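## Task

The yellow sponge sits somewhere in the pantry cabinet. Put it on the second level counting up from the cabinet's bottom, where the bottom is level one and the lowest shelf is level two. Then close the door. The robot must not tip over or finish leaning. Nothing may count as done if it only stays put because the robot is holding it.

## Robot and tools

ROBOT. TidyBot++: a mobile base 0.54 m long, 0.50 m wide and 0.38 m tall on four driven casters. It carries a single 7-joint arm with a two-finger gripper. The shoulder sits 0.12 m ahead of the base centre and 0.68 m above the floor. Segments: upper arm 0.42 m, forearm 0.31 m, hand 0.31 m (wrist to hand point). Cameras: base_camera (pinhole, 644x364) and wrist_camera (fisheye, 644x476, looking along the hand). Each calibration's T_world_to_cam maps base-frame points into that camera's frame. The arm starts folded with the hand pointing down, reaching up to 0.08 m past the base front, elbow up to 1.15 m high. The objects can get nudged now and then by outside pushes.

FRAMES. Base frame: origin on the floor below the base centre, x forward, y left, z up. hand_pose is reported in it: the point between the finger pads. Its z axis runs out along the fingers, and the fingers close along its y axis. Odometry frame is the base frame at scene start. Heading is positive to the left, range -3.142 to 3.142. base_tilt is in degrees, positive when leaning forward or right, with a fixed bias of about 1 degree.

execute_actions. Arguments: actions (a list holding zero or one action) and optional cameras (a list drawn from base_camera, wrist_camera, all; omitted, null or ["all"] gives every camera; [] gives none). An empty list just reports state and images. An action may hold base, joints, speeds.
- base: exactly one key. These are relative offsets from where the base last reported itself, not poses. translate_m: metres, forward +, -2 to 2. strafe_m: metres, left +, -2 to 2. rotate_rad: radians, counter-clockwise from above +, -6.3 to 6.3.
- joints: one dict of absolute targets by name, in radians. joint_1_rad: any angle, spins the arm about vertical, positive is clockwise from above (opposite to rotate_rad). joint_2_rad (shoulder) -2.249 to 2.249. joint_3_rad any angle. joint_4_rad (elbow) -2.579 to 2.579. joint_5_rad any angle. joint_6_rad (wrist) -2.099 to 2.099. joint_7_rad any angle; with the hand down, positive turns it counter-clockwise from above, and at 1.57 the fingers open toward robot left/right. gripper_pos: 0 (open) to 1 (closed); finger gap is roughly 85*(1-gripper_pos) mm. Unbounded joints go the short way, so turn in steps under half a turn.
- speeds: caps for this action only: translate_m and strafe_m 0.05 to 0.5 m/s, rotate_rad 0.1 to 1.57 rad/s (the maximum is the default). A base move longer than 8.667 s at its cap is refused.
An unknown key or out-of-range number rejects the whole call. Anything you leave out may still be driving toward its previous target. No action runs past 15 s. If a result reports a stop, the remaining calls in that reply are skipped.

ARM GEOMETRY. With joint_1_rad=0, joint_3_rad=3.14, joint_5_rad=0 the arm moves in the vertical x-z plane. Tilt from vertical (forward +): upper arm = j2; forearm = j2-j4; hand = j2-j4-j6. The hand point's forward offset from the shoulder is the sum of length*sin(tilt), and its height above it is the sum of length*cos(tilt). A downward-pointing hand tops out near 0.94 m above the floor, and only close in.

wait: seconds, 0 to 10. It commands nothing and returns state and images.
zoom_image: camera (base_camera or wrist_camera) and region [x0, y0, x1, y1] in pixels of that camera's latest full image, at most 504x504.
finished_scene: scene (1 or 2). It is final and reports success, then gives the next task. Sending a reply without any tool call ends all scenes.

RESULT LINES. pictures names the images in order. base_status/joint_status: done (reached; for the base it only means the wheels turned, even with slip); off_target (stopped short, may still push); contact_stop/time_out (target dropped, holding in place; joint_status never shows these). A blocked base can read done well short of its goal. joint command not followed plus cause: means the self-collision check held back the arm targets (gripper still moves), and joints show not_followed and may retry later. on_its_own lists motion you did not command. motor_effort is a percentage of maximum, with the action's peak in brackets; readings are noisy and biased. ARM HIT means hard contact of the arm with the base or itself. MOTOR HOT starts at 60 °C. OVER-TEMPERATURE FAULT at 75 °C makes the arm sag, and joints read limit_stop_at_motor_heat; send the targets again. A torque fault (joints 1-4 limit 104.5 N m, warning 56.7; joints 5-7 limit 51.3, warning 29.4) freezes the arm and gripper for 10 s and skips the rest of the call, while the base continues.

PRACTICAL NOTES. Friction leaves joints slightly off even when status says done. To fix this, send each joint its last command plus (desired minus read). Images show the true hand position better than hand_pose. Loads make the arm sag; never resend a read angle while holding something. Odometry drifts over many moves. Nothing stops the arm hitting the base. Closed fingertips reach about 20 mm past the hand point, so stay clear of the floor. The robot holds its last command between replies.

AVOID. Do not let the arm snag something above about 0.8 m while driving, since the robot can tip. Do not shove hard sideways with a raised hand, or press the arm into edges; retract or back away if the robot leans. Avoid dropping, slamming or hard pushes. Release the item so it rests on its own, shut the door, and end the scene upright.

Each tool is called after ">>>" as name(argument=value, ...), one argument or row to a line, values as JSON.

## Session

>>> execute_actions(
  actions=[],
)

Scene clock: 0.00 s.
base_odometry: x=+0.000 y=+0.000 heading=+0.000 (m, m, rad; odometry frame)
base_tilt: forward=+0.8 right=+0.1 (deg)
base_status: not commanded
joint_positions: joint_1_rad=+0.051 joint_2_rad=-0.323 joint_3_rad=+3.170 joint_4_rad=-2.533 joint_5_rad=-0.030 joint_6_rad=-0.884 joint_7_rad=+1.527 gripper_pos=+0.000
joint_status: not commanded
motor_effort: joint_1_rad=-2 joint_2_rad=-2 joint_3_rad=+1 joint_4_rad=+15 joint_5_rad=+1 joint_6_rad=+2 joint_7_rad=+1 (%)
hand_pose: x=+0.2529 y=-0.0008 z=+0.5824 quat_wxyz=(-0.016, +0.997, -0.070, +0.023) (m; base frame)
pictures: base_camera, wrist_camera
camera_calibration (this result's frames):
wrist_camera: T_world_to_cam=[[-0.11603, -0.991129, -0.0648155, 0.0744233], [-0.991108, 0.119812, -0.0578805, 0.341313], [0.0651327, 0.0575233, -0.996217, 0.700057], [0, 0, 0, 1]] pos_world=[0.301317, -0.0074, 0.721988]
Images, in order (width x height): base_camera 644x364, wrist_camera 644x476.

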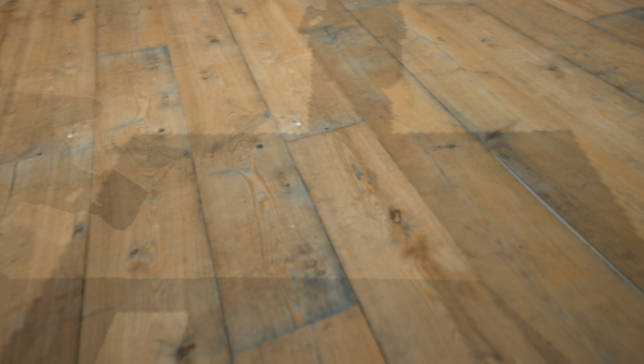

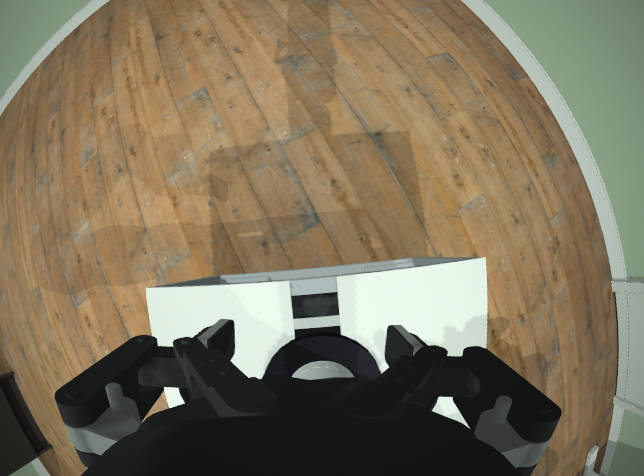

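Something dark on the left-rear. Look.

>>> execute_actions(
  actions=[
    {"joints":{"joint_1_rad":-1.9,"joint_2_rad":-0.335,"joint_3_rad":3.14,"joint_4_rad":-2.3,"joint_5_rad":0,"joint_6_rad":0.1,"joint_7_rad":1.54}},
  ],
  cameras=["wrist_camera"],
)

Scene clock: 4.33 s.
base_odometry: x=+0.000 y=+0.000 heading=+0.000 (m, m, rad; odometry frame)
base_tilt: forward=+0.7 right=+0.1 (deg)
base_status: not commanded
joint_positions: joint_1_rad=-1.881 joint_2_rad=-0.323 joint_3_rad=+3.156 joint_4_rad=-2.326 joint_5_rad=-0.030 joint_6_rad=+0.059 joint_7_rad=+1.527 gripper_pos=+0.000
joint_status: all done
motor_effort: joint_1_rad=-1(1) joint_2_rad=-9(9) joint_3_rad=+1(2) joint_4_rad=+22(21) joint_5_rad=+0(1) joint_6_rad=+9(9) joint_7_rad=+1(1) (%)
hand_pose: x=-0.0099 y=+0.4228 z=+0.8356 quat_wxyz=(-0.466, +0.517, +0.644, +0.317) (m; base frame)
pictures: wrist_camera
camera_calibration (this result's frames):
wrist_camera: T_world_to_cam=[[0.952369, 0.298115, -0.0641975, -0.0548692], [0.0477784, -0.353789, -0.934104, 0.987449], [-0.301183, 0.886544, -0.351181, 0.0518707], [0, 0, 0, 1]] pos_world=[0.0206995, 0.31972, 0.937074]
Images, in order (width x height): wrist_camera 644x476.

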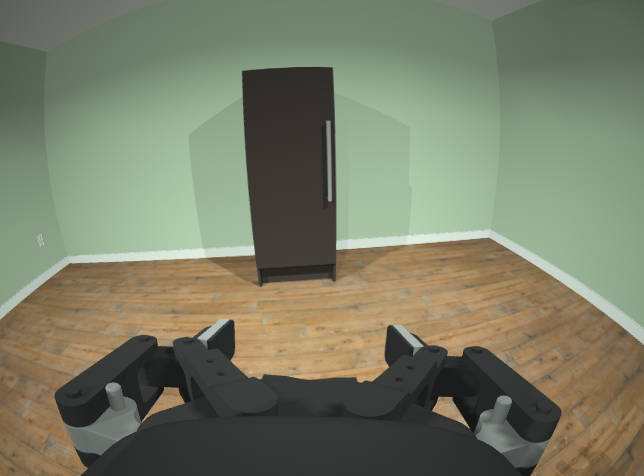

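>>> execute_actions(
  actions=[
    {"base":{"rotate_rad":1.9},"joints":{"joint_1_rad":0.0,"joint_4_rad":-2.52,"joint_6_rad":0.63}},
  ],
  cameras=[],
)

>>> execute_actions(
  actions=[
    {"base":{"strafe_m":-0.25}},
  ],
  cameras=[],
)

>>> execute_actions(
  actions=[
    {"base":{"translate_m":1.05}},
  ],
)

Scene clock: 9.63 s.
base_odometry: x=+0.000 y=+0.000 heading=+1.899 (m, m, rad; odometry frame)
base_tilt: forward=+0.8 right=+0.1 (deg)
base_status: done
joint_positions: joint_1_rad=-0.020 joint_2_rad=-0.323 joint_3_rad=+3.152 joint_4_rad=-2.493 joint_5_rad=-0.030 joint_6_rad=+0.588 joint_7_rad=+1.527 gripper_pos=+0.000
joint_status: all done
motor_effort: joint_1_rad=-1(1) joint_2_rad=-7(9) joint_3_rad=+1(2) joint_4_rad=+21(22) joint_5_rad=+0(1) joint_6_rad=+9(9) joint_7_rad=+1(1) (%)
hand_pose: x=+0.5565 y=-0.0003 z=+0.8996 quat_wxyz=(-0.023, +0.711, -0.028, +0.702) (m; base frame)
pictures: none
No camera images: the call's "cameras" was empty. Leave "cameras" out to get every camera's image.

Scene clock: 11.40 s.
base_odometry: x=+0.237 y=+0.081 heading=+1.900 (m, m, rad; odometry frame)
base_tilt: forward=+0.7 right=+0.1 (deg)
base_status: done
joint_positions: joint_1_rad=-0.018 joint_2_rad=-0.323 joint_3_rad=+3.151 joint_4_rad=-2.493 joint_5_rad=-0.030 joint_6_rad=+0.588 joint_7_rad=+1.527 gripper_pos=+0.000
joint_status: not commanded
motor_effort: joint_1_rad=-1(0) joint_2_rad=-8(8) joint_3_rad=+1(2) joint_4_rad=+21(21) joint_5_rad=+1(1) joint_6_rad=+9(9) joint_7_rad=+1(1) (%)
hand_pose: x=+0.5564 y=-0.0004 z=+0.8995 quat_wxyz=(-0.022, +0.711, -0.028, +0.702) (m; base frame)
pictures: none
No camera images: the call's "cameras" was empty. Leave "cameras" out to get every camera's image.

Scene clock: 14.87 s.
base_odometry: x=-0.102 y=+1.075 heading=+1.900 (m, m, rad; odometry frame)
base_tilt: forward=+0.7 right=+0.1 (deg)
base_status: done
joint_positions: joint_1_rad=-0.018 joint_2_rad=-0.324 joint_3_rad=+3.151 joint_4_rad=-2.498 joint_5_rad=-0.030 joint_6_rad=+0.590 joint_7_rad=+1.527 gripper_pos=+0.000
joint_status: not commanded
motor_effort: joint_1_rad=-1(0) joint_2_rad=-8(10) joint_3_rad=+1(2) joint_4_rad=+20(21) joint_5_rad=+0(1) joint_6_rad=+9(10) joint_7_rad=+1(1) (%)
hand_pose: x=+0.5554 y=-0.0005 z=+0.8980 quat_wxyz=(-0.022, +0.711, -0.028, +0.702) (m; base frame)
pictures: base_camera, wrist_camera
camera_calibration (this result's frames):
wrist_camera: T_world_to_cam=[[0.0224189, -0.99847, -0.0505421, 0.0406258], [-0.000720519, 0.0505386, -0.998722, 0.954158], [0.999748, 0.0224266, 0.000413602, -0.419331], [0, 0, 0, 1]] pos_world=[0.419002, 0.001746, 0.955165]
Images, in order (width x height): base_camera 644x364, wrist_camera 644x476.

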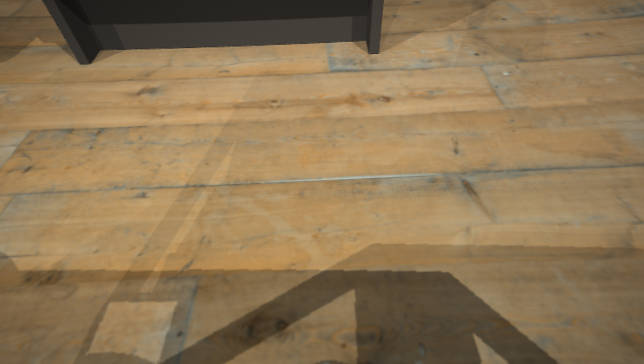

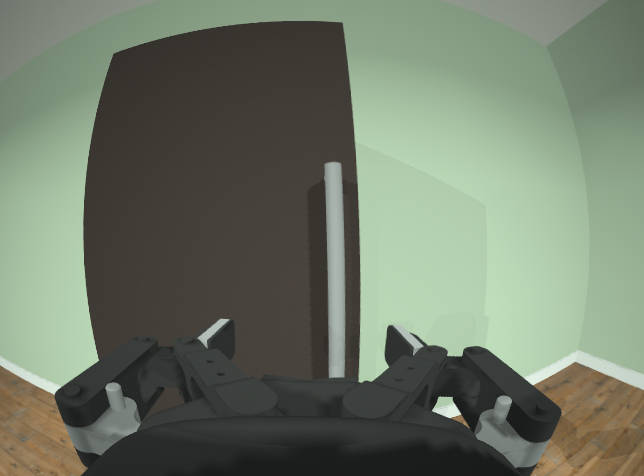

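>>> execute_actions(
  actions=[
    {"base":{"rotate_rad":0.05}},
  ],
  cameras=[],
)

>>> execute_actions(
  actions=[
    {"base":{"strafe_m":-0.06}},
  ],
  cameras=[],
)

>>> execute_actions(
  actions=[
    {"base":{"translate_m":0.2},"speeds":{"translate_m":0.25}},
  ],
)

Scene clock: 18.50 s.
base_odometry: x=-0.102 y=+1.075 heading=+1.950 (m, m, rad; odometry frame)
base_tilt: forward=+0.7 right=+0.1 (deg)
base_status: done
joint_positions: joint_1_rad=-0.016 joint_2_rad=-0.324 joint_3_rad=+3.148 joint_4_rad=-2.498 joint_5_rad=-0.030 joint_6_rad=+0.590 joint_7_rad=+1.527 gripper_pos=+0.000
joint_status: not commanded
motor_effort: joint_1_rad=-1(2) joint_2_rad=-8(8) joint_3_rad=+1(1) joint_4_rad=+21(21) joint_5_rad=+0(1) joint_6_rad=+9(10) joint_7_rad=+1(1) (%)
hand_pose: x=+0.5553 y=+0.0004 z=+0.8980 quat_wxyz=(-0.023, +0.712, -0.027, +0.702) (m; base frame)
pictures: none
No camera images: the call's "cameras" was empty. Leave "cameras" out to get every camera's image.

Scene clock: 19.57 s.
base_odometry: x=-0.047 y=+1.098 heading=+1.950 (m, m, rad; odometry frame)
base_tilt: forward=+0.7 right=+0.1 (deg)
base_status: done
joint_positions: joint_1_rad=-0.016 joint_2_rad=-0.324 joint_3_rad=+3.147 joint_4_rad=-2.498 joint_5_rad=-0.030 joint_6_rad=+0.590 joint_7_rad=+1.527 gripper_pos=+0.000
joint_status: not commanded
motor_effort: joint_1_rad=+0(0) joint_2_rad=-7(9) joint_3_rad=+1(2) joint_4_rad=+20(21) joint_5_rad=+1(1) joint_6_rad=+9(10) joint_7_rad=+1(1) (%)
hand_pose: x=+0.5553 y=+0.0004 z=+0.8979 quat_wxyz=(-0.023, +0.712, -0.027, +0.702) (m; base frame)
pictures: none
No camera images: the call's "cameras" was empty. Leave "cameras" out to get every camera's image.

Scene clock: 21.23 s.
base_odometry: x=-0.121 y=+1.284 heading=+1.950 (m, m, rad; odometry frame)
base_tilt: forward=+0.7 right=+0.1 (deg)
base_status: done
joint_positions: joint_1_rad=-0.016 joint_2_rad=-0.325 joint_3_rad=+3.147 joint_4_rad=-2.499 joint_5_rad=-0.030 joint_6_rad=+0.591 joint_7_rad=+1.527 gripper_pos=+0.000
joint_status: not commanded
motor_effort: joint_1_rad=-1(1) joint_2_rad=-8(10) joint_3_rad=+1(1) joint_4_rad=+20(22) joint_5_rad=+1(0) joint_6_rad=+9(10) joint_7_rad=+1(1) (%)
hand_pose: x=+0.5549 y=+0.0004 z=+0.8980 quat_wxyz=(-0.023, +0.711, -0.027, +0.702) (m; base frame)
pictures: base_camera, wrist_camera
camera_calibration (this result's frames):
wrist_camera: T_world_to_cam=[[0.0238649, -0.998488, -0.0495171, 0.039746], [-0.000196063, 0.0495265, -0.998773, 0.953856], [0.999715, 0.0238453, 0.000986181, -0.419337], [0, 0, 0, 1]] pos_world=[0.418456, 0.00244397, 0.955067]
Images, in order (width x height): base_camera 644x364, wrist_camera 644x476.

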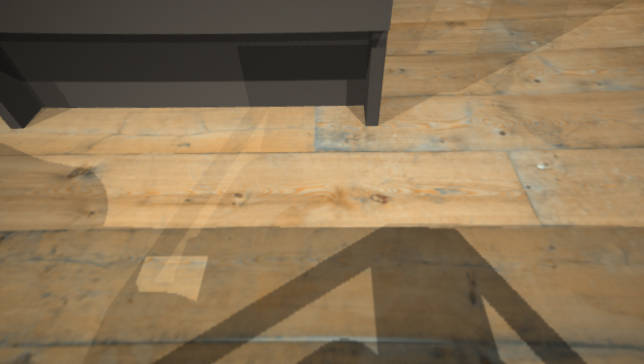

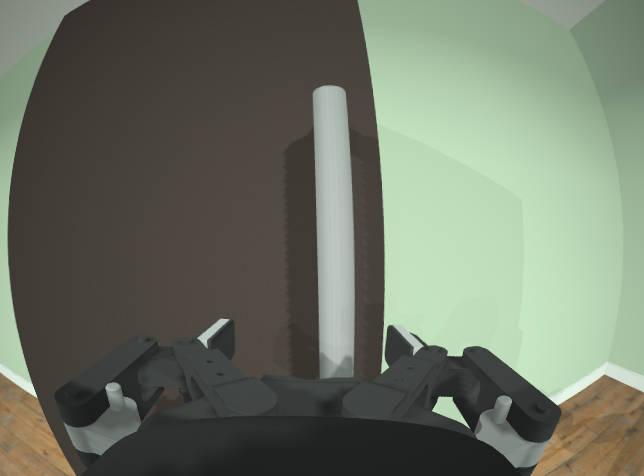

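>>> execute_actions(
  actions=[
    {"base":{"translate_m":0.07},"joints":{"joint_1_rad":0.04},"speeds":{"translate_m":0.1}},
  ],
  cameras=[],
)

>>> execute_actions(
  actions=[
    {"joints":{"gripper_pos":0.9}},
  ],
  cameras=["wrist_camera"],
)

>>> execute_actions(
  actions=[
    {"base":{"translate_m":-0.22},"speeds":{"translate_m":0.08}},
  ],
)

Scene clock: 24.13 s.
base_odometry: x=-0.147 y=+1.349 heading=+1.950 (m, m, rad; odometry frame)
base_tilt: forward=+0.7 right=+0.1 (deg)
base_status: done
joint_positions: joint_1_rad=+0.023 joint_2_rad=-0.325 joint_3_rad=+3.147 joint_4_rad=-2.500 joint_5_rad=-0.030 joint_6_rad=+0.591 joint_7_rad=+1.527 gripper_pos=+0.000
joint_status: all done
motor_effort: joint_1_rad=-1(1) joint_2_rad=-7(10) joint_3_rad=+1(2) joint_4_rad=+20(22) joint_5_rad=+0(1) joint_6_rad=+10(10) joint_7_rad=+1(1) (%)
hand_pose: x=+0.5544 y=-0.0168 z=+0.8980 quat_wxyz=(-0.009, +0.711, -0.041, +0.702) (m; base frame)
pictures: none
No camera images: the call's "cameras" was empty. Leave "cameras" out to get every camera's image.

Scene clock: 25.17 s.
base_odometry: x=-0.146 y=+1.348 heading=+1.950 (m, m, rad; odometry frame)
base_tilt: forward=+0.7 right=+0.1 (deg)
base_status: not commanded
joint_positions: joint_1_rad=+0.036 joint_2_rad=-0.339 joint_3_rad=+3.145 joint_4_rad=-2.513 joint_5_rad=-0.017 joint_6_rad=+0.592 joint_7_rad=+1.527 gripper_pos=+0.748
joint_status: gripper_pos off_target (ended at +0.748, target +0.900)
motor_effort: joint_1_rad=+0(10) joint_2_rad=-4(8) joint_3_rad=+2(7) joint_4_rad=+23(25) joint_5_rad=-1(6) joint_6_rad=+10(10) joint_7_rad=-1(1) (%)
hand_pose: x=+0.5488 y=-0.0189 z=+0.8970 quat_wxyz=(-0.004, +0.710, -0.038, +0.703) (m; base frame)
pictures: wrist_camera
camera_calibration (this result's frames):
wrist_camera: T_world_to_cam=[[-0.0187953, -0.999093, -0.0382197, 0.033904], [0.00381097, 0.0381546, -0.999265, 0.951859], [0.999816, -0.0189271, 0.00309039, -0.415571], [0, 0, 0, 1]] pos_world=[0.412504, -0.0103101, 0.95374]
Images, in order (width x height): wrist_camera 644x476.

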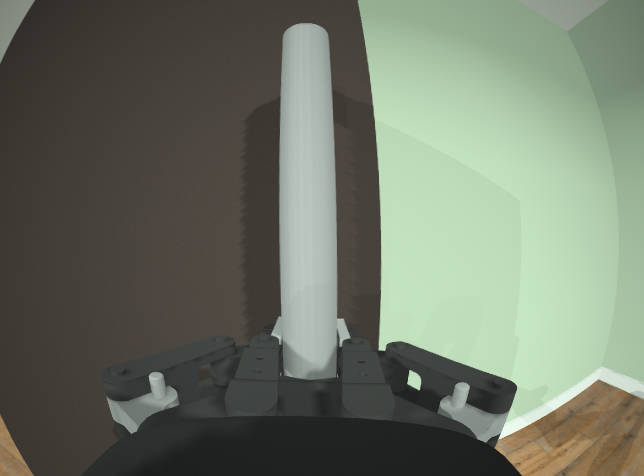

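Scene clock: 28.43 s.
base_odometry: x=-0.065 y=+1.144 heading=+1.951 (m, m, rad; odometry frame)
base_tilt: forward=+0.7 right=+0.1 (deg)
base_status: done
joint_positions: joint_1_rad=-0.019 joint_2_rad=-0.320 joint_3_rad=+3.079 joint_4_rad=-2.501 joint_5_rad=+0.016 joint_6_rad=+0.597 joint_7_rad=+1.527 gripper_pos=+0.750
joint_status: not commanded
motor_effort: joint_1_rad=+9(13) joint_2_rad=-15(16) joint_3_rad=+11(15) joint_4_rad=+14(23) joint_5_rad=-5(8) joint_6_rad=+9(10) joint_7_rad=+2(1) (%)
hand_pose: x=+0.5529 y=+0.0425 z=+0.8967 quat_wxyz=(-0.034, +0.711, +0.027, +0.702) (m; base frame)
pictures: base_camera, wrist_camera
camera_calibration (this result's frames):
wrist_camera: T_world_to_cam=[[0.117499, -0.993023, 0.0099219, -0.023506], [0.000493059, -0.00993278, -0.999951, 0.953641], [0.993073, 0.117498, -0.000677471, -0.417169], [0, 0, 0, 1]] pos_world=[0.416571, 0.0351469, 0.953545]
Images, in order (width x height): base_camera 644x364, wrist_camera 644x476.

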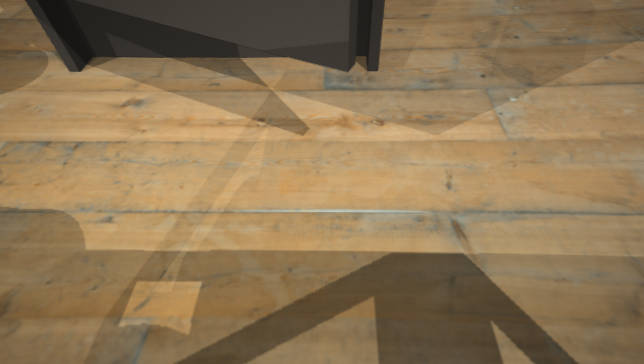

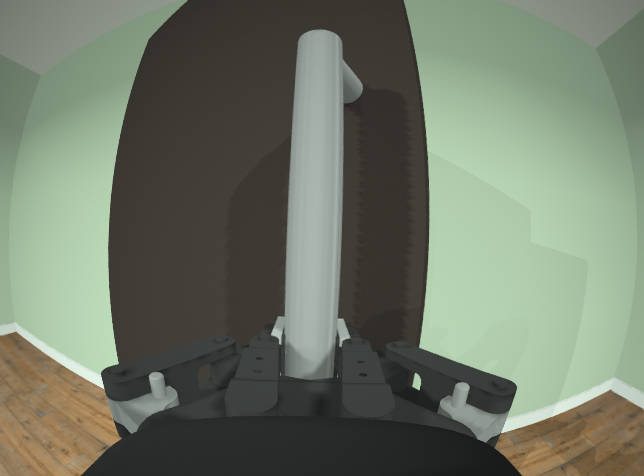

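>>> execute_actions(
  actions=[
    {"base":{"strafe_m":0.08},"speeds":{"strafe_m":0.1}},
  ],
  cameras=[],
)

>>> execute_actions(
  actions=[
    {"base":{"translate_m":-0.11},"speeds":{"translate_m":0.1}},
  ],
  cameras=[],
)

>>> execute_actions(
  actions=[
    {"base":{"strafe_m":0.1},"speeds":{"strafe_m":0.1}},
  ],
  cameras=[],
)

>>> execute_actions(
  actions=[
    {"joints":{"gripper_pos":0,"joint_1_rad":0.02}},
  ],
  cameras=[],
)

>>> execute_actions(
  actions=[
    {"base":{"translate_m":-0.15}},
  ],
  cameras=[],
)

>>> execute_actions(
  actions=[
    {"base":{"strafe_m":-0.25},"joints":{"gripper_pos":1}},
  ],
  cameras=[],
)

>>> execute_actions(
  actions=[
    {"base":{"translate_m":0.3},"speeds":{"translate_m":0.25}},
  ],
)

Scene clock: 33.73 s.
base_odometry: x=-0.139 y=+1.115 heading=+1.951 (m, m, rad; odometry frame)
base_tilt: forward=+0.7 right=+0.1 (deg)
base_status: done
joint_positions: joint_1_rad=+0.067 joint_2_rad=-0.334 joint_3_rad=+3.168 joint_4_rad=-2.512 joint_5_rad=+0.016 joint_6_rad=+0.597 joint_7_rad=+1.530 gripper_pos=+0.750
joint_status: not commanded
motor_effort: joint_1_rad=-7(8) joint_2_rad=-3(14) joint_3_rad=-5(10) joint_4_rad=+22(24) joint_5_rad=+0(6) joint_6_rad=+8(11) joint_7_rad=-2(2) (%)
hand_pose: x=+0.5492 y=-0.0375 z=+0.8967 quat_wxyz=(+0.016, +0.710, -0.043, +0.703) (m; base frame)
pictures: none
No camera images: the call's "cameras" was empty. Leave "cameras" out to get every camera's image.

Scene clock: 35.50 s.
base_odometry: x=-0.099 y=+1.013 heading=+1.951 (m, m, rad; odometry frame)
base_tilt: forward=+0.8 right=+0.0 (deg)
base_status: done
joint_positions: joint_1_rad=-0.019 joint_2_rad=-0.305 joint_3_rad=+3.079 joint_4_rad=-2.490 joint_5_rad=+0.016 joint_6_rad=+0.598 joint_7_rad=+1.530 gripper_pos=+0.750
joint_status: not commanded
motor_effort: joint_1_rad=+11(13) joint_2_rad=-17(19) joint_3_rad=+12(15) joint_4_rad=+10(22) joint_5_rad=-7(7) joint_6_rad=+8(10) joint_7_rad=+1(2) (%)
hand_pose: x=+0.5583 y=+0.0431 z=+0.8966 quat_wxyz=(-0.034, +0.712, +0.028, +0.700) (m; base frame)
pictures: none
No camera images: the call's "cameras" was empty. Leave "cameras" out to get every camera's image.

Scene clock: 37.07 s.
base_odometry: x=-0.191 y=+0.975 heading=+1.951 (m, m, rad; odometry frame)
base_tilt: forward=+0.7 right=+0.1 (deg)
base_status: done
joint_positions: joint_1_rad=+0.071 joint_2_rad=-0.353 joint_3_rad=+3.170 joint_4_rad=-2.528 joint_5_rad=+0.016 joint_6_rad=+0.599 joint_7_rad=+1.531 gripper_pos=+0.750
joint_status: not commanded
motor_effort: joint_1_rad=-7(11) joint_2_rad=+0(17) joint_3_rad=-4(12) joint_4_rad=+25(27) joint_5_rad=+1(6) joint_6_rad=+9(11) joint_7_rad=-2(2) (%)
hand_pose: x=+0.5420 y=-0.0396 z=+0.8967 quat_wxyz=(+0.019, +0.707, -0.044, +0.705) (m; base frame)
pictures: none
No camera images: the call's "cameras" was empty. Leave "cameras" out to get every camera's image.

Scene clock: 38.10 s.
base_odometry: x=-0.191 y=+0.975 heading=+1.951 (m, m, rad; odometry frame)
base_tilt: forward=+0.7 right=+0.0 (deg)
base_status: not commanded
joint_positions: joint_1_rad=+0.035 joint_2_rad=-0.344 joint_3_rad=+3.148 joint_4_rad=-2.525 joint_5_rad=+0.016 joint_6_rad=+0.599 joint_7_rad=+1.531 gripper_pos=+0.000
joint_status: all done
motor_effort: joint_1_rad=-1(9) joint_2_rad=-7(9) joint_3_rad=+0(7) joint_4_rad=+21(26) joint_5_rad=+0(3) joint_6_rad=+9(10) joint_7_rad=+1(2) (%)
hand_pose: x=+0.5459 y=-0.0141 z=+0.8943 quat_wxyz=(+0.001, +0.711, -0.022, +0.703) (m; base frame)
pictures: none
No camera images: the call's "cameras" was empty. Leave "cameras" out to get every camera's image.

Scene clock: 39.57 s.
base_odometry: x=-0.136 y=+0.836 heading=+1.951 (m, m, rad; odometry frame)
base_tilt: forward=+0.7 right=+0.1 (deg)
base_status: done
joint_positions: joint_1_rad=+0.035 joint_2_rad=-0.343 joint_3_rad=+3.148 joint_4_rad=-2.525 joint_5_rad=+0.016 joint_6_rad=+0.599 joint_7_rad=+1.531 gripper_pos=+0.000
joint_status: not commanded
motor_effort: joint_1_rad=-1(1) joint_2_rad=-6(11) joint_3_rad=+1(1) joint_4_rad=+20(22) joint_5_rad=+0(0) joint_6_rad=+10(10) joint_7_rad=+1(1) (%)
hand_pose: x=+0.5460 y=-0.0141 z=+0.8940 quat_wxyz=(+0.001, +0.711, -0.022, +0.703) (m; base frame)
pictures: none
No camera images: the call's "cameras" was empty. Leave "cameras" out to get every camera's image.

Scene clock: 41.33 s.
base_odometry: x=+0.097 y=+0.929 heading=+1.951 (m, m, rad; odometry frame)
base_tilt: forward=+0.7 right=+0.1 (deg)
base_status: done
joint_positions: joint_1_rad=+0.035 joint_2_rad=-0.343 joint_3_rad=+3.148 joint_4_rad=-2.525 joint_5_rad=+0.016 joint_6_rad=+0.599 joint_7_rad=+1.531 gripper_pos=+0.999
joint_status: all done
motor_effort: joint_1_rad=-1(2) joint_2_rad=-7(7) joint_3_rad=+1(2) joint_4_rad=+20(20) joint_5_rad=+0(0) joint_6_rad=+10(10) joint_7_rad=+1(1) (%)
hand_pose: x=+0.5460 y=-0.0140 z=+0.8940 quat_wxyz=(+0.001, +0.711, -0.022, +0.703) (m; base frame)
pictures: none
No camera images: the call's "cameras" was empty. Leave "cameras" out to get every camera's image.

Scene clock: 43.40 s.
base_odometry: x=-0.015 y=+1.207 heading=+1.951 (m, m, rad; odometry frame)
base_tilt: forward=+0.7 right=+0.1 (deg)
base_status: done
joint_positions: joint_1_rad=+0.035 joint_2_rad=-0.343 joint_3_rad=+3.148 joint_4_rad=-2.525 joint_5_rad=+0.016 joint_6_rad=+0.599 joint_7_rad=+1.531 gripper_pos=+0.999
joint_status: not commanded
motor_effort: joint_1_rad=+0(1) joint_2_rad=-7(9) joint_3_rad=+1(1) joint_4_rad=+20(21) joint_5_rad=+0(0) joint_6_rad=+10(10) joint_7_rad=+1(1) (%)
hand_pose: x=+0.5461 y=-0.0140 z=+0.8939 quat_wxyz=(+0.001, +0.711, -0.022, +0.703) (m; base frame)
pictures: base_camera, wrist_camera
camera_calibration (this result's frames):
wrist_camera: T_world_to_cam=[[-0.00178968, -0.999966, -0.00799161, 0.00231649], [0.00119218, 0.00798949, -0.999967, 0.950246], [0.999998, -0.00179914, 0.00117784, -0.41088], [0, 0, 0, 1]] pos_world=[0.40975, -0.0060148, 0.950718]
Images, in order (width x height): base_camera 644x364, wrist_camera 644x476.

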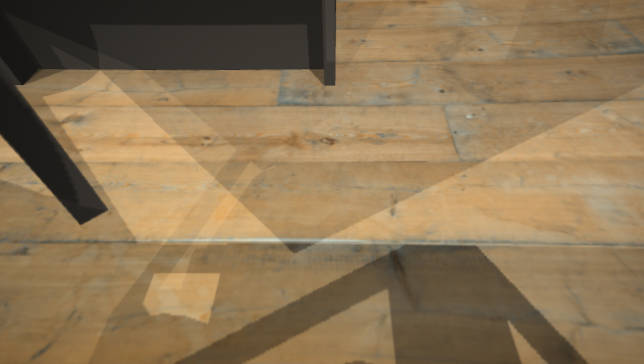

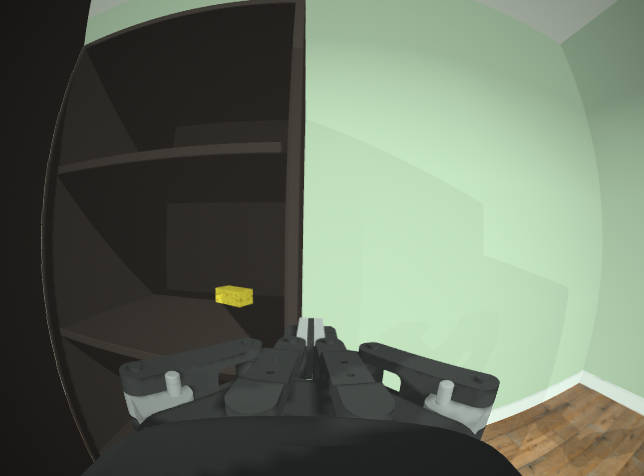

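>>> execute_actions(
  actions=[
    {"base":{"strafe_m":0.13}},
  ],
  cameras=[],
)

>>> execute_actions(
  actions=[
    {"base":{"translate_m":0.08},"speeds":{"translate_m":0.2}},
  ],
  cameras=[],
)

>>> execute_actions(
  actions=[
    {"joints":{"joint_1_rad":-0.65}},
  ],
  cameras=[],
)

>>> execute_actions(
  actions=[
    {"base":{"translate_m":-0.2},"joints":{"joint_1_rad":-0.15,"joint_6_rad":0.0,"gripper_pos":0}},
  ],
)

Scene clock: 46.80 s.
base_odometry: x=-0.135 y=+1.159 heading=+1.950 (m, m, rad; odometry frame)
base_tilt: forward=+0.7 right=+0.1 (deg)
base_status: done
joint_positions: joint_1_rad=+0.035 joint_2_rad=-0.343 joint_3_rad=+3.146 joint_4_rad=-2.525 joint_5_rad=+0.016 joint_6_rad=+0.599 joint_7_rad=+1.531 gripper_pos=+0.999
joint_status: not commanded
motor_effort: joint_1_rad=-1(4) joint_2_rad=-7(8) joint_3_rad=+1(1) joint_4_rad=+21(21) joint_5_rad=+0(2) joint_6_rad=+9(10) joint_7_rad=+1(2) (%)
hand_pose: x=+0.5461 y=-0.0131 z=+0.8939 quat_wxyz=(+0.001, +0.711, -0.021, +0.703) (m; base frame)
pictures: none
No camera images: the call's "cameras" was empty. Leave "cameras" out to get every camera's image.

Scene clock: 48.10 s.
base_odometry: x=-0.165 y=+1.234 heading=+1.951 (m, m, rad; odometry frame)
base_tilt: forward=+0.7 right=+0.1 (deg)
base_status: done
joint_positions: joint_1_rad=+0.035 joint_2_rad=-0.340 joint_3_rad=+3.146 joint_4_rad=-2.525 joint_5_rad=+0.016 joint_6_rad=+0.600 joint_7_rad=+1.531 gripper_pos=+0.999
joint_status: not commanded
motor_effort: joint_1_rad=-1(3) joint_2_rad=-7(11) joint_3_rad=+1(2) joint_4_rad=+21(22) joint_5_rad=+0(1) joint_6_rad=+10(10) joint_7_rad=+1(1) (%)
hand_pose: x=+0.5467 y=-0.0130 z=+0.8927 quat_wxyz=(+0.001, +0.712, -0.021, +0.702) (m; base frame)
pictures: none
No camera images: the call's "cameras" was empty. Leave "cameras" out to get every camera's image.

Scene clock: 50.17 s.
base_odometry: x=-0.161 y=+1.225 heading=+1.927 (m, m, rad; odometry frame)
base_tilt: forward=+0.7 right=+0.2 (deg)
base_status: not commanded
joint_positions: joint_1_rad=-0.469 joint_2_rad=-0.349 joint_3_rad=+3.332 joint_4_rad=-2.527 joint_5_rad=-0.016 joint_6_rad=+0.600 joint_7_rad=+1.531 gripper_pos=+0.999
joint_status: joint_1_rad off_target (ended at -0.469, target -0.650)
motor_effort: joint_1_rad=-30(35) joint_2_rad=-3(13) joint_3_rad=-33(38) joint_4_rad=+22(27) joint_5_rad=+9(9) joint_6_rad=+10(12) joint_7_rad=+1(1) (%)
hand_pose: x=+0.5343 y=+0.1080 z=+0.8929 quat_wxyz=(-0.139, +0.710, +0.058, +0.688) (m; base frame)
pictures: none
No camera images: the call's "cameras" was empty. Leave "cameras" out to get every camera's image.

Scene clock: 51.90 s.
base_odometry: x=-0.092 y=+1.037 heading=+1.927 (m, m, rad; odometry frame)
base_tilt: forward=+0.7 right=+0.1 (deg)
base_status: done
joint_positions: joint_1_rad=-0.170 joint_2_rad=-0.331 joint_3_rad=+3.133 joint_4_rad=-2.514 joint_5_rad=-0.034 joint_6_rad=+0.038 joint_7_rad=+1.531 gripper_pos=+0.000
joint_status: all done
motor_effort: joint_1_rad=-1(30) joint_2_rad=-7(15) joint_3_rad=+1(31) joint_4_rad=+20(21) joint_5_rad=+0(17) joint_6_rad=+8(10) joint_7_rad=+1(0) (%)
hand_pose: x=+0.4946 y=+0.0690 z=+0.7302 quat_wxyz=(-0.058, +0.877, +0.047, +0.475) (m; base frame)
pictures: base_camera, wrist_camera
camera_calibration (this result's frames):
wrist_camera: T_world_to_cam=[[0.174225, -0.983078, -0.0566027, 0.0311829], [-0.531351, -0.0454621, -0.845931, 0.940532], [0.829043, 0.177459, -0.53028, 0.101215], [0, 0, 0, 1]] pos_world=[0.410408, 0.0554522, 0.851062]
Images, in order (width x height): base_camera 644x364, wrist_camera 644x476.

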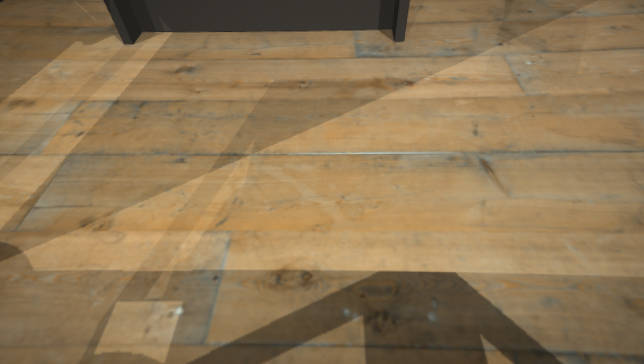

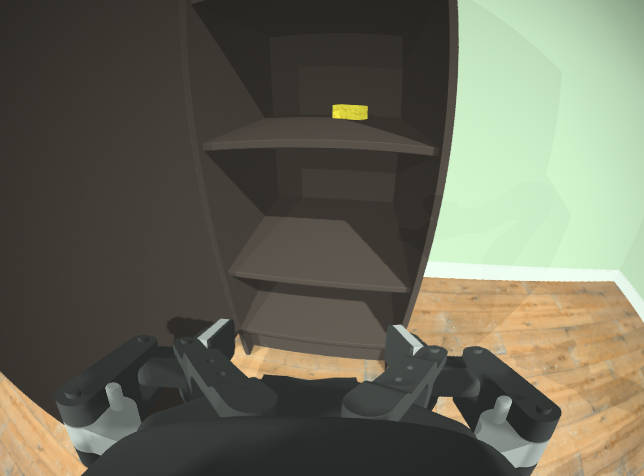

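>>> execute_actions(
  actions=[
    {"base":{"translate_m":-0.42}},
  ],
  cameras=[],
)

>>> execute_actions(
  actions=[
    {"base":{"strafe_m":0.08},"joints":{"joint_1_rad":0.02,"joint_2_rad":1.15,"joint_4_rad":-0.42,"joint_5_rad":0.0,"joint_6_rad":-0.2}},
  ],
  cameras=[],
)

>>> execute_actions(
  actions=[
    {"base":{"translate_m":0.3},"speeds":{"translate_m":0.3}},
  ],
  cameras=["wrist_camera"],
)

Scene clock: 58.73 s.
base_odometry: x=+0.055 y=+0.644 heading=+1.927 (m, m, rad; odometry frame)
base_tilt: forward=+0.7 right=+0.1 (deg)
base_status: done
joint_positions: joint_1_rad=-0.170 joint_2_rad=-0.332 joint_3_rad=+3.133 joint_4_rad=-2.514 joint_5_rad=-0.034 joint_6_rad=+0.038 joint_7_rad=+1.531 gripper_pos=+0.000
joint_status: not commanded
motor_effort: joint_1_rad=-1(1) joint_2_rad=-6(8) joint_3_rad=+1(1) joint_4_rad=+19(21) joint_5_rad=+1(0) joint_6_rad=+8(9) joint_7_rad=+1(1) (%)
hand_pose: x=+0.4946 y=+0.0690 z=+0.7304 quat_wxyz=(-0.058, +0.877, +0.047, +0.475) (m; base frame)
pictures: none
No camera images: the call's "cameras" was empty. Leave "cameras" out to get every camera's image.

Scene clock: 61.93 s.
base_odometry: x=-0.020 y=+0.616 heading=+1.927 (m, m, rad; odometry frame)
base_tilt: forward=+0.8 right=+0.1 (deg)
base_status: done
joint_positions: joint_1_rad=-0.002 joint_2_rad=+1.130 joint_3_rad=+3.133 joint_4_rad=-0.446 joint_5_rad=-0.034 joint_6_rad=-0.158 joint_7_rad=+1.531 gripper_pos=+0.000
joint_status: all done
motor_effort: joint_1_rad=+0(2) joint_2_rad=-56(56) joint_3_rad=+0(2) joint_4_rad=+23(24) joint_5_rad=+0(1) joint_6_rad=+9(10) joint_7_rad=+1(1) (%)
hand_pose: x=+1.1209 y=+0.0074 z=+0.8098 quat_wxyz=(-0.030, +0.762, -0.027, +0.647) (m; base frame)
pictures: none
No camera images: the call's "cameras" was empty. Leave "cameras" out to get every camera's image.

Scene clock: 63.90 s.
base_odometry: x=-0.125 y=+0.897 heading=+1.928 (m, m, rad; odometry frame)
base_tilt: forward=+0.8 right=+0.1 (deg)
base_status: done
joint_positions: joint_1_rad=-0.001 joint_2_rad=+1.131 joint_3_rad=+3.133 joint_4_rad=-0.444 joint_5_rad=-0.034 joint_6_rad=-0.160 joint_7_rad=+1.531 gripper_pos=+0.000
joint_status: not commanded
motor_effort: joint_1_rad=-1(1) joint_2_rad=-57(58) joint_3_rad=+0(0) joint_4_rad=+24(24) joint_5_rad=+1(0) joint_6_rad=+9(10) joint_7_rad=+1(1) (%)
hand_pose: x=+1.1212 y=+0.0065 z=+0.8088 quat_wxyz=(-0.030, +0.762, -0.027, +0.646) (m; base frame)
pictures: wrist_camera
camera_calibration (this result's frames):
wrist_camera: T_world_to_cam=[[0.0315684, -0.997395, -0.0648539, 0.0316625], [-0.150783, 0.0593913, -0.986781, 1.02367], [0.988063, 0.04093, -0.148515, -0.851661], [0, 0, 0, 1]] pos_world=[0.994846, 0.00564155, 0.885704]
Images, in order (width x height): wrist_camera 644x476.

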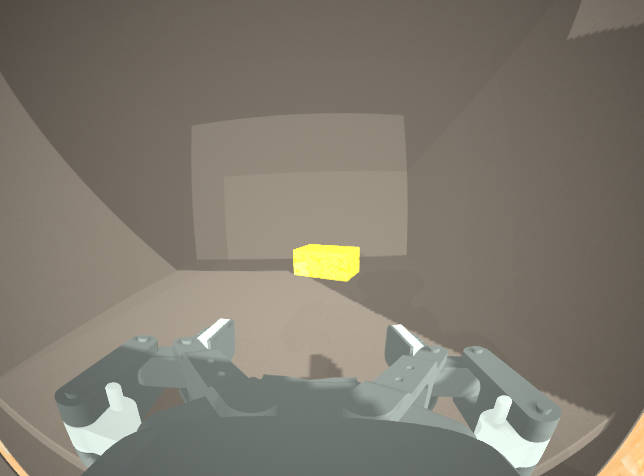

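>>> execute_actions(
  actions=[
    {"base":{"translate_m":0.18},"speeds":{"translate_m":0.3}},
  ],
  cameras=["wrist_camera"],
)

>>> zoom_image(
  camera="wrist_camera",
  region=[220, 200, 440, 360],
)

Scene clock: 73.70 s.
base_odometry: x=-0.188 y=+1.065 heading=+1.928 (m, m, rad; odometry frame)
base_tilt: forward=+0.8 right=+0.1 (deg)
base_status: done
joint_positions: joint_1_rad=+0.000 joint_2_rad=+1.134 joint_3_rad=+3.133 joint_4_rad=-0.443 joint_5_rad=-0.034 joint_6_rad=-0.160 joint_7_rad=+1.531 gripper_pos=+0.000
joint_status: not commanded
motor_effort: joint_1_rad=+0(2) joint_2_rad=-56(59) joint_3_rad=+0(1) joint_4_rad=+24(25) joint_5_rad=+0(0) joint_6_rad=+9(10) joint_7_rad=+1(1) (%)
hand_pose: x=+1.1216 y=+0.0057 z=+0.8063 quat_wxyz=(-0.030, +0.763, -0.027, +0.645) (m; base frame)
pictures: wrist_camera
camera_calibration (this result's frames):
wrist_camera: T_world_to_cam=[[0.0306289, -0.997419, -0.0649345, 0.0318148], [-0.15327, 0.0595099, -0.986391, 1.0238], [0.98771, 0.0401646, -0.151052, -0.849943], [0, 0, 0, 1]] pos_world=[0.995441, 0.00494384, 0.883551]
Images, in order (width x height): wrist_camera 644x476.

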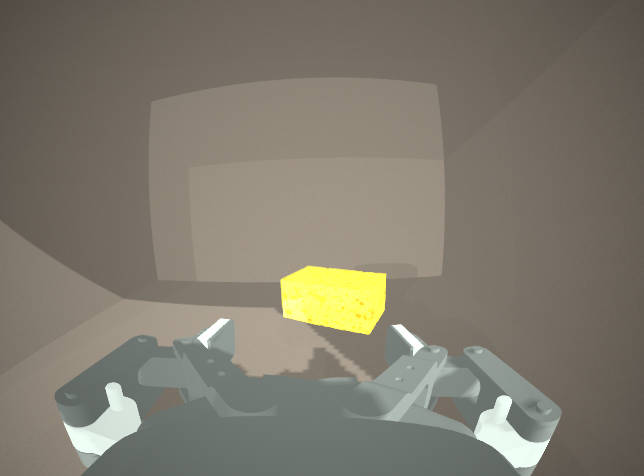

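Region (220, 200, 440, 360) of wrist_camera's 644x476 image, scaled by 2.291; it fills the top 367 rows of this view, and the rest is white.

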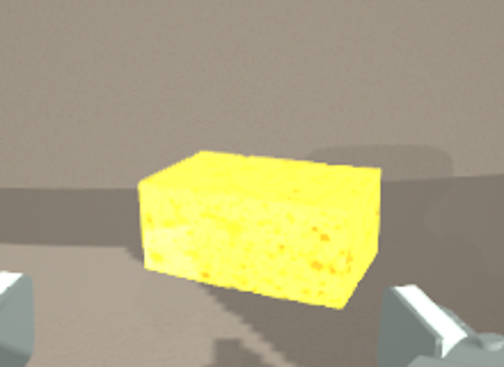

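>>> execute_actions(
  actions=[
    {"base":{"translate_m":0.15},"joints":{"joint_1_rad":-0.02,"joint_2_rad":1.195,"gripper_pos":1},"speeds":{"translate_m":0.2}},
  ],
  cameras=["wrist_camera"],
)

Scene clock: 78.37 s.
base_odometry: x=-0.241 y=+1.206 heading=+1.929 (m, m, rad; odometry frame)
base_tilt: forward=+0.8 right=+0.1 (deg)
base_status: done
joint_positions: joint_1_rad=-0.008 joint_2_rad=+1.178 joint_3_rad=+3.133 joint_4_rad=-0.437 joint_5_rad=-0.034 joint_6_rad=-0.161 joint_7_rad=+1.531 gripper_pos=+0.999
joint_status: all done
motor_effort: joint_1_rad=-1(3) joint_2_rad=-57(59) joint_3_rad=+0(1) joint_4_rad=+24(24) joint_5_rad=+0(0) joint_6_rad=+9(10) joint_7_rad=+1(1) (%)
hand_pose: x=+1.1264 y=+0.0139 z=+0.7660 quat_wxyz=(-0.032, +0.775, -0.025, +0.630) (m; base frame)
pictures: wrist_camera
camera_calibration (this result's frames):
wrist_camera: T_world_to_cam=[[0.0362385, -0.997156, -0.0660772, 0.0317713], [-0.191086, 0.0579866, -0.979859, 1.02189], [0.980904, 0.0481351, -0.188441, -0.824983], [0, 0, 0, 1]] pos_world=[1.00335, 0.0121359, 0.847942]
Images, in order (width x height): wrist_camera 644x476.

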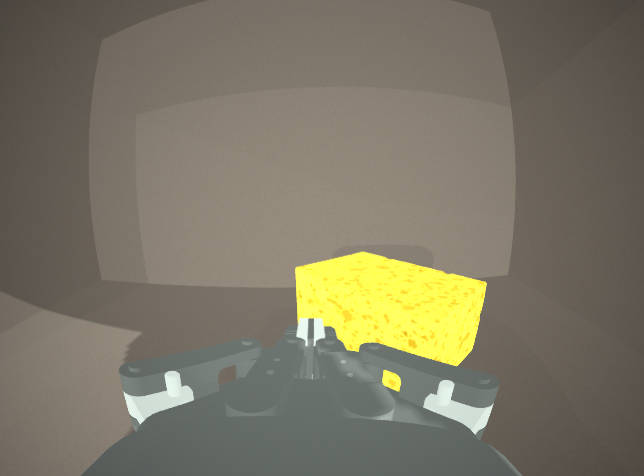

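>>> execute_actions(
  actions=[
    {"base":{"translate_m":0.06},"speeds":{"translate_m":0.1}},
  ],
  cameras=["wrist_camera"],
)

Scene clock: 80.47 s.
base_odometry: x=-0.262 y=+1.262 heading=+1.929 (m, m, rad; odometry frame)
base_tilt: forward=+0.8 right=+0.1 (deg)
base_status: done
joint_positions: joint_1_rad=-0.008 joint_2_rad=+1.178 joint_3_rad=+3.133 joint_4_rad=-0.437 joint_5_rad=-0.034 joint_6_rad=-0.161 joint_7_rad=+1.531 gripper_pos=+0.999
joint_status: not commanded
motor_effort: joint_1_rad=-2(2) joint_2_rad=-57(58) joint_3_rad=+0(1) joint_4_rad=+24(24) joint_5_rad=+0(0) joint_6_rad=+9(10) joint_7_rad=+1(1) (%)
hand_pose: x=+1.1264 y=+0.0140 z=+0.7660 quat_wxyz=(-0.032, +0.775, -0.025, +0.630) (m; base frame)
pictures: wrist_camera
camera_calibration (this result's frames):
wrist_camera: T_world_to_cam=[[0.0363592, -0.997152, -0.0660783, 0.031757], [-0.191124, 0.057963, -0.979853, 1.02193], [0.980892, 0.0482558, -0.188472, -0.824953], [0, 0, 0, 1]] pos_world=[1.00335, 0.0122408, 0.847963]
Images, in order (width x height): wrist_camera 644x476.

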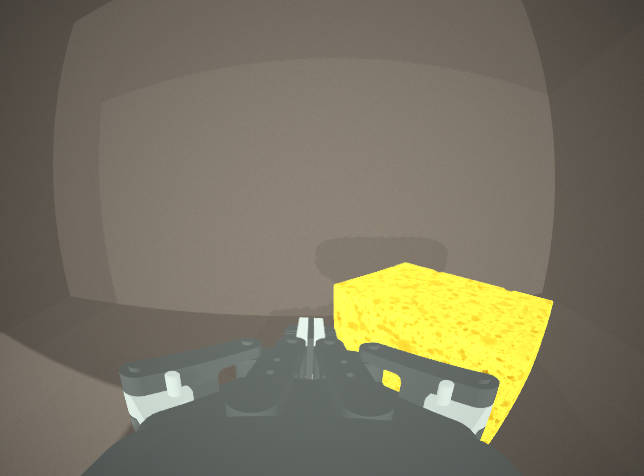

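>>> execute_actions(
  actions=[
    {"base":{"translate_m":-0.17},"joints":{"gripper_pos":0},"speeds":{"translate_m":0.25}},
  ],
  cameras=["wrist_camera"],
)

Scene clock: 83.47 s.
base_odometry: x=-0.203 y=+1.103 heading=+1.929 (m, m, rad; odometry frame)
base_tilt: forward=+0.8 right=+0.1 (deg)
base_status: done
joint_positions: joint_1_rad=-0.010 joint_2_rad=+1.179 joint_3_rad=+3.133 joint_4_rad=-0.435 joint_5_rad=-0.034 joint_6_rad=-0.161 joint_7_rad=+1.531 gripper_pos=+0.000
joint_status: all done
motor_effort: joint_1_rad=-1(7) joint_2_rad=-56(60) joint_3_rad=+0(1) joint_4_rad=+23(25) joint_5_rad=+0(0) joint_6_rad=+9(10) joint_7_rad=+1(1) (%)
hand_pose: x=+1.1265 y=+0.0158 z=+0.7661 quat_wxyz=(-0.033, +0.775, -0.024, +0.631) (m; base frame)
pictures: wrist_camera
camera_calibration (this result's frames):
wrist_camera: T_world_to_cam=[[0.0382114, -0.997083, -0.0660732, 0.0315084], [-0.190938, 0.0576178, -0.97991, 1.02177], [0.980858, 0.0500596, -0.18818, -0.825328], [0, 0, 0, 1]] pos_world=[1.00342, 0.0138599, 0.848014]
Images, in order (width x height): wrist_camera 644x476.

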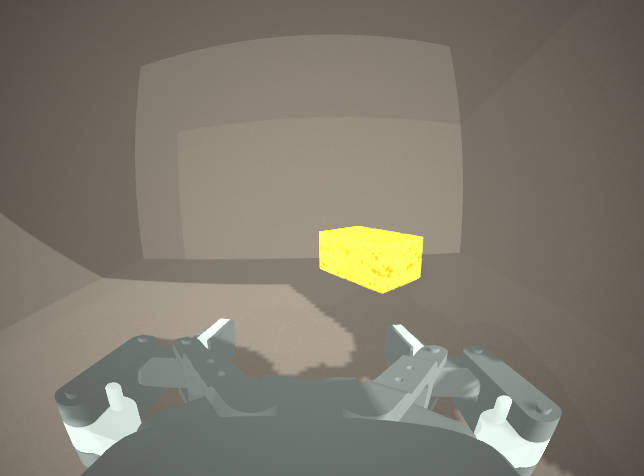

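>>> execute_actions(
  actions=[
    {"joints":{"joint_1_rad":0.1}},
  ],
  cameras=[],
)

>>> execute_actions(
  actions=[
    {"base":{"translate_m":0.11},"speeds":{"translate_m":0.15}},
  ],
  cameras=["wrist_camera"],
)

Scene clock: 86.67 s.
base_odometry: x=-0.203 y=+1.103 heading=+1.929 (m, m, rad; odometry frame)
base_tilt: forward=+0.8 right=+0.1 (deg)
base_status: not commanded
joint_positions: joint_1_rad=+0.104 joint_2_rad=+1.179 joint_3_rad=+3.133 joint_4_rad=-0.435 joint_5_rad=-0.034 joint_6_rad=-0.161 joint_7_rad=+1.531 gripper_pos=+0.000
joint_status: all done
motor_effort: joint_1_rad=-1(3) joint_2_rad=-57(57) joint_3_rad=+0(1) joint_4_rad=+24(23) joint_5_rad=+0(0) joint_6_rad=+9(9) joint_7_rad=+1(1) (%)
hand_pose: x=+1.1218 y=-0.0988 z=+0.7661 quat_wxyz=(+0.003, +0.772, -0.068, +0.631) (m; base frame)
pictures: none
No camera images: the call's "cameras" was empty. Leave "cameras" out to get every camera's image.

Scene clock: 88.07 s.
base_odometry: x=-0.241 y=+1.206 heading=+1.930 (m, m, rad; odometry frame)
base_tilt: forward=+0.8 right=+0.1 (deg)
base_status: done
joint_positions: joint_1_rad=+0.104 joint_2_rad=+1.179 joint_3_rad=+3.133 joint_4_rad=-0.435 joint_5_rad=-0.034 joint_6_rad=-0.162 joint_7_rad=+1.531 gripper_pos=+0.000
joint_status: not commanded
motor_effort: joint_1_rad=-1(4) joint_2_rad=-57(59) joint_3_rad=+0(1) joint_4_rad=+23(24) joint_5_rad=+0(0) joint_6_rad=+9(10) joint_7_rad=+1(1) (%)
hand_pose: x=+1.1218 y=-0.0988 z=+0.7658 quat_wxyz=(+0.003, +0.773, -0.068, +0.631) (m; base frame)
pictures: wrist_camera
camera_calibration (this result's frames):
wrist_camera: T_world_to_cam=[[-0.0754247, -0.994959, -0.0660945, 0.0450597], [-0.183934, 0.0790281, -0.979757, 1.02128], [0.980041, -0.0617408, -0.188967, -0.824505], [0, 0, 0, 1]] pos_world=[0.999295, -0.086783, 0.847782]
Images, in order (width x height): wrist_camera 644x476.

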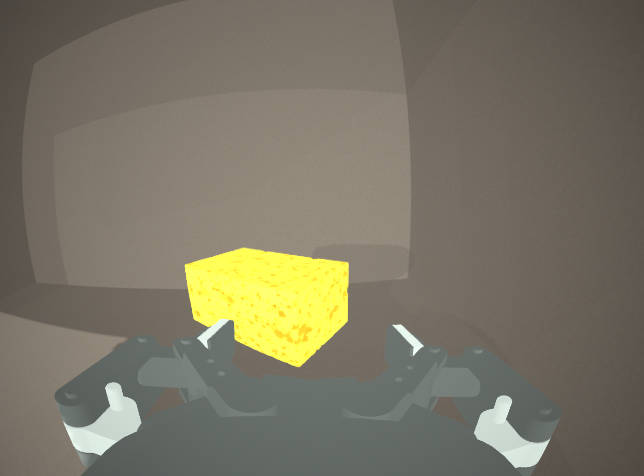

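>>> execute_actions(
  actions=[
    {"base":{"translate_m":0.035},"speeds":{"translate_m":0.1}},
  ],
  cameras=[],
)

>>> execute_actions(
  actions=[
    {"joints":{"joint_1_rad":0.0}},
  ],
  cameras=["wrist_camera"],
)

Scene clock: 90.30 s.
base_odometry: x=-0.254 y=+1.238 heading=+1.930 (m, m, rad; odometry frame)
base_tilt: forward=+0.8 right=+0.1 (deg)
base_status: done
joint_positions: joint_1_rad=+0.104 joint_2_rad=+1.179 joint_3_rad=+3.133 joint_4_rad=-0.435 joint_5_rad=-0.034 joint_6_rad=-0.162 joint_7_rad=+1.531 gripper_pos=+0.000
joint_status: not commanded
motor_effort: joint_1_rad=-1(3) joint_2_rad=-57(58) joint_3_rad=+0(0) joint_4_rad=+24(24) joint_5_rad=+0(0) joint_6_rad=+9(10) joint_7_rad=+1(1) (%)
hand_pose: x=+1.1218 y=-0.0988 z=+0.7658 quat_wxyz=(+0.003, +0.773, -0.068, +0.631) (m; base frame)
pictures: none
No camera images: the call's "cameras" was empty. Leave "cameras" out to get every camera's image.

Scene clock: 91.40 s.
base_odometry: x=-0.254 y=+1.238 heading=+1.930 (m, m, rad; odometry frame)
base_tilt: forward=+0.8 right=+0.1 (deg)
base_status: not commanded
joint_positions: joint_1_rad=-0.002 joint_2_rad=+1.179 joint_3_rad=+3.133 joint_4_rad=-0.435 joint_5_rad=-0.034 joint_6_rad=-0.162 joint_7_rad=+1.531 gripper_pos=+0.000
joint_status: all done
motor_effort: joint_1_rad=+0(5) joint_2_rad=-57(57) joint_3_rad=+0(1) joint_4_rad=+24(24) joint_5_rad=+0(0) joint_6_rad=+9(9) joint_7_rad=+1(1) (%)
hand_pose: x=+1.1266 y=+0.0081 z=+0.7658 quat_wxyz=(-0.030, +0.775, -0.027, +0.630) (m; base frame)
pictures: wrist_camera
camera_calibration (this result's frames):
wrist_camera: T_world_to_cam=[[0.0305218, -0.997347, -0.0660932, 0.0324498], [-0.191231, 0.0590759, -0.979766, 1.02215], [0.98107, 0.0425433, -0.18892, -0.82467], [0, 0, 0, 1]] pos_world=[1.00353, 0.00706358, 0.847813]
Images, in order (width x height): wrist_camera 644x476.

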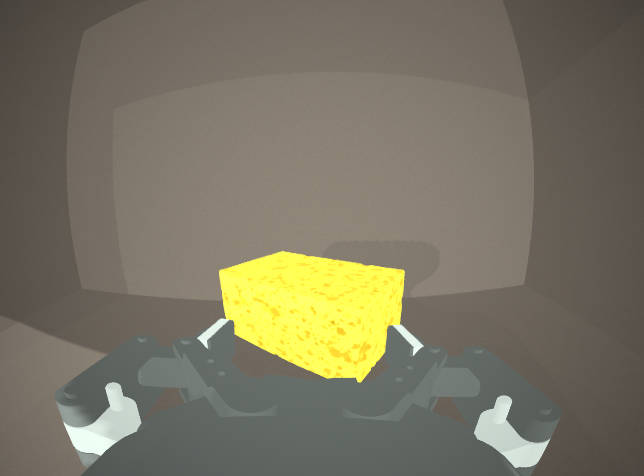

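>>> execute_actions(
  actions=[
    {"joints":{"joint_1_rad":-0.08}},
  ],
  cameras=["wrist_camera"],
)

Scene clock: 93.27 s.
base_odometry: x=-0.254 y=+1.238 heading=+1.930 (m, m, rad; odometry frame)
base_tilt: forward=+0.8 right=+0.1 (deg)
base_status: not commanded
joint_positions: joint_1_rad=-0.076 joint_2_rad=+1.179 joint_3_rad=+3.133 joint_4_rad=-0.435 joint_5_rad=-0.034 joint_6_rad=-0.162 joint_7_rad=+1.531 gripper_pos=+0.000
joint_status: all done
motor_effort: joint_1_rad=+0(6) joint_2_rad=-56(57) joint_3_rad=+0(1) joint_4_rad=+24(23) joint_5_rad=+0(0) joint_6_rad=+9(9) joint_7_rad=+1(1) (%)
hand_pose: x=+1.1232 y=+0.0826 z=+0.7658 quat_wxyz=(-0.053, +0.776, +0.002, +0.629) (m; base frame)
pictures: wrist_camera
camera_calibration (this result's frames):
wrist_camera: T_world_to_cam=[[0.104257, -0.992352, -0.0660934, 0.0236755], [-0.195078, 0.0447602, -0.979766, 1.0226], [0.975231, 0.115041, -0.18892, -0.823975], [0, 0, 0, 1]] pos_world=[1.00059, 0.072513, 0.847813]
Images, in order (width x height): wrist_camera 644x476.

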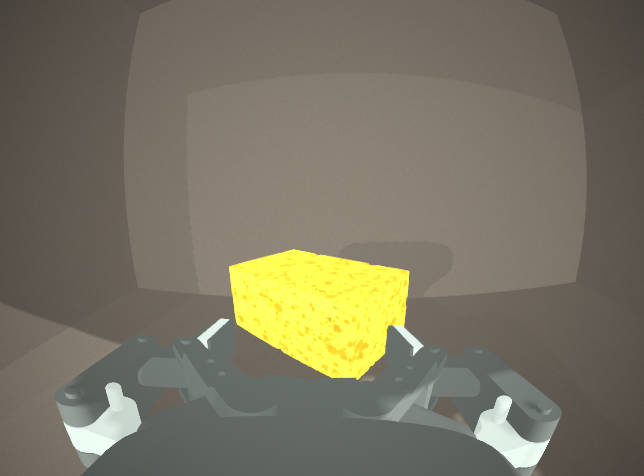

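>>> execute_actions(
  actions=[
    {"base":{"translate_m":0.035},"speeds":{"translate_m":0.08}},
  ],
  cameras=[],
)

>>> execute_actions(
  actions=[
    {"joints":{"gripper_pos":0.45}},
  ],
  cameras=["wrist_camera"],
)

Scene clock: 96.13 s.
base_odometry: x=-0.266 y=+1.271 heading=+1.930 (m, m, rad; odometry frame)
base_tilt: forward=+0.8 right=+0.1 (deg)
base_status: done
joint_positions: joint_1_rad=-0.077 joint_2_rad=+1.157 joint_3_rad=+3.133 joint_4_rad=-0.447 joint_5_rad=-0.034 joint_6_rad=-0.212 joint_7_rad=+1.531 gripper_pos=+0.000
joint_status: not commanded
motor_effort: joint_1_rad=+1(3) joint_2_rad=-52(57) joint_3_rad=+1(1) joint_4_rad=+28(32) joint_5_rad=+0(0) joint_6_rad=+15(19) joint_7_rad=+0(0) (%)
hand_pose: x=+1.1169 y=+0.0838 z=+0.7653 quat_wxyz=(-0.053, +0.788, +0.003, +0.613) (m; base frame)
pictures: none
No camera images: the call's "cameras" was empty. Leave "cameras" out to get every camera's image.

Scene clock: 96.93 s.
base_odometry: x=-0.266 y=+1.270 heading=+1.930 (m, m, rad; odometry frame)
base_tilt: forward=+0.7 right=+0.1 (deg)
base_status: not commanded
joint_positions: joint_1_rad=-0.076 joint_2_rad=+1.122 joint_3_rad=+3.133 joint_4_rad=-0.473 joint_5_rad=-0.027 joint_6_rad=-0.275 joint_7_rad=+1.532 gripper_pos=+0.339
joint_status: gripper_pos off_target (ended at +0.339, target +0.450)
motor_effort: joint_1_rad=-2(6) joint_2_rad=-41(52) joint_3_rad=+0(1) joint_4_rad=+36(37) joint_5_rad=-2(1) joint_6_rad=+26(27) joint_7_rad=-2(2) (%)
hand_pose: x=+1.1064 y=+0.0816 z=+0.7656 quat_wxyz=(-0.049, +0.804, +0.006, +0.592) (m; base frame)
pictures: wrist_camera
camera_calibration (this result's frames):
wrist_camera: T_world_to_cam=[[0.102526, -0.99285, -0.0611282, 0.022546], [-0.284984, 0.0295585, -0.958076, 1.10333], [0.953033, 0.115649, -0.279916, -0.713338], [0, 0, 0, 1]] pos_world=[0.991953, 0.0722686, 0.858774]
Images, in order (width x height): wrist_camera 644x476.

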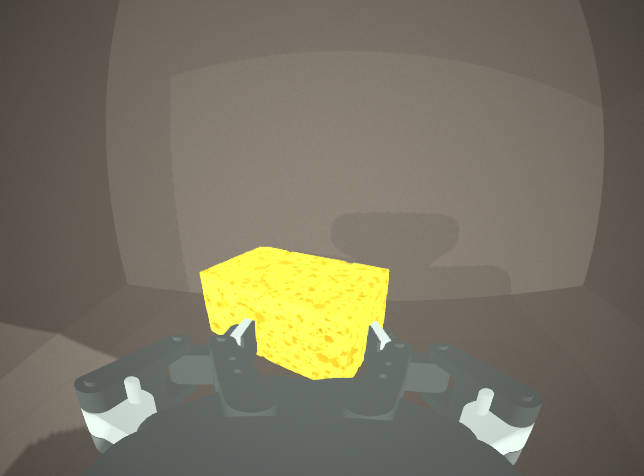

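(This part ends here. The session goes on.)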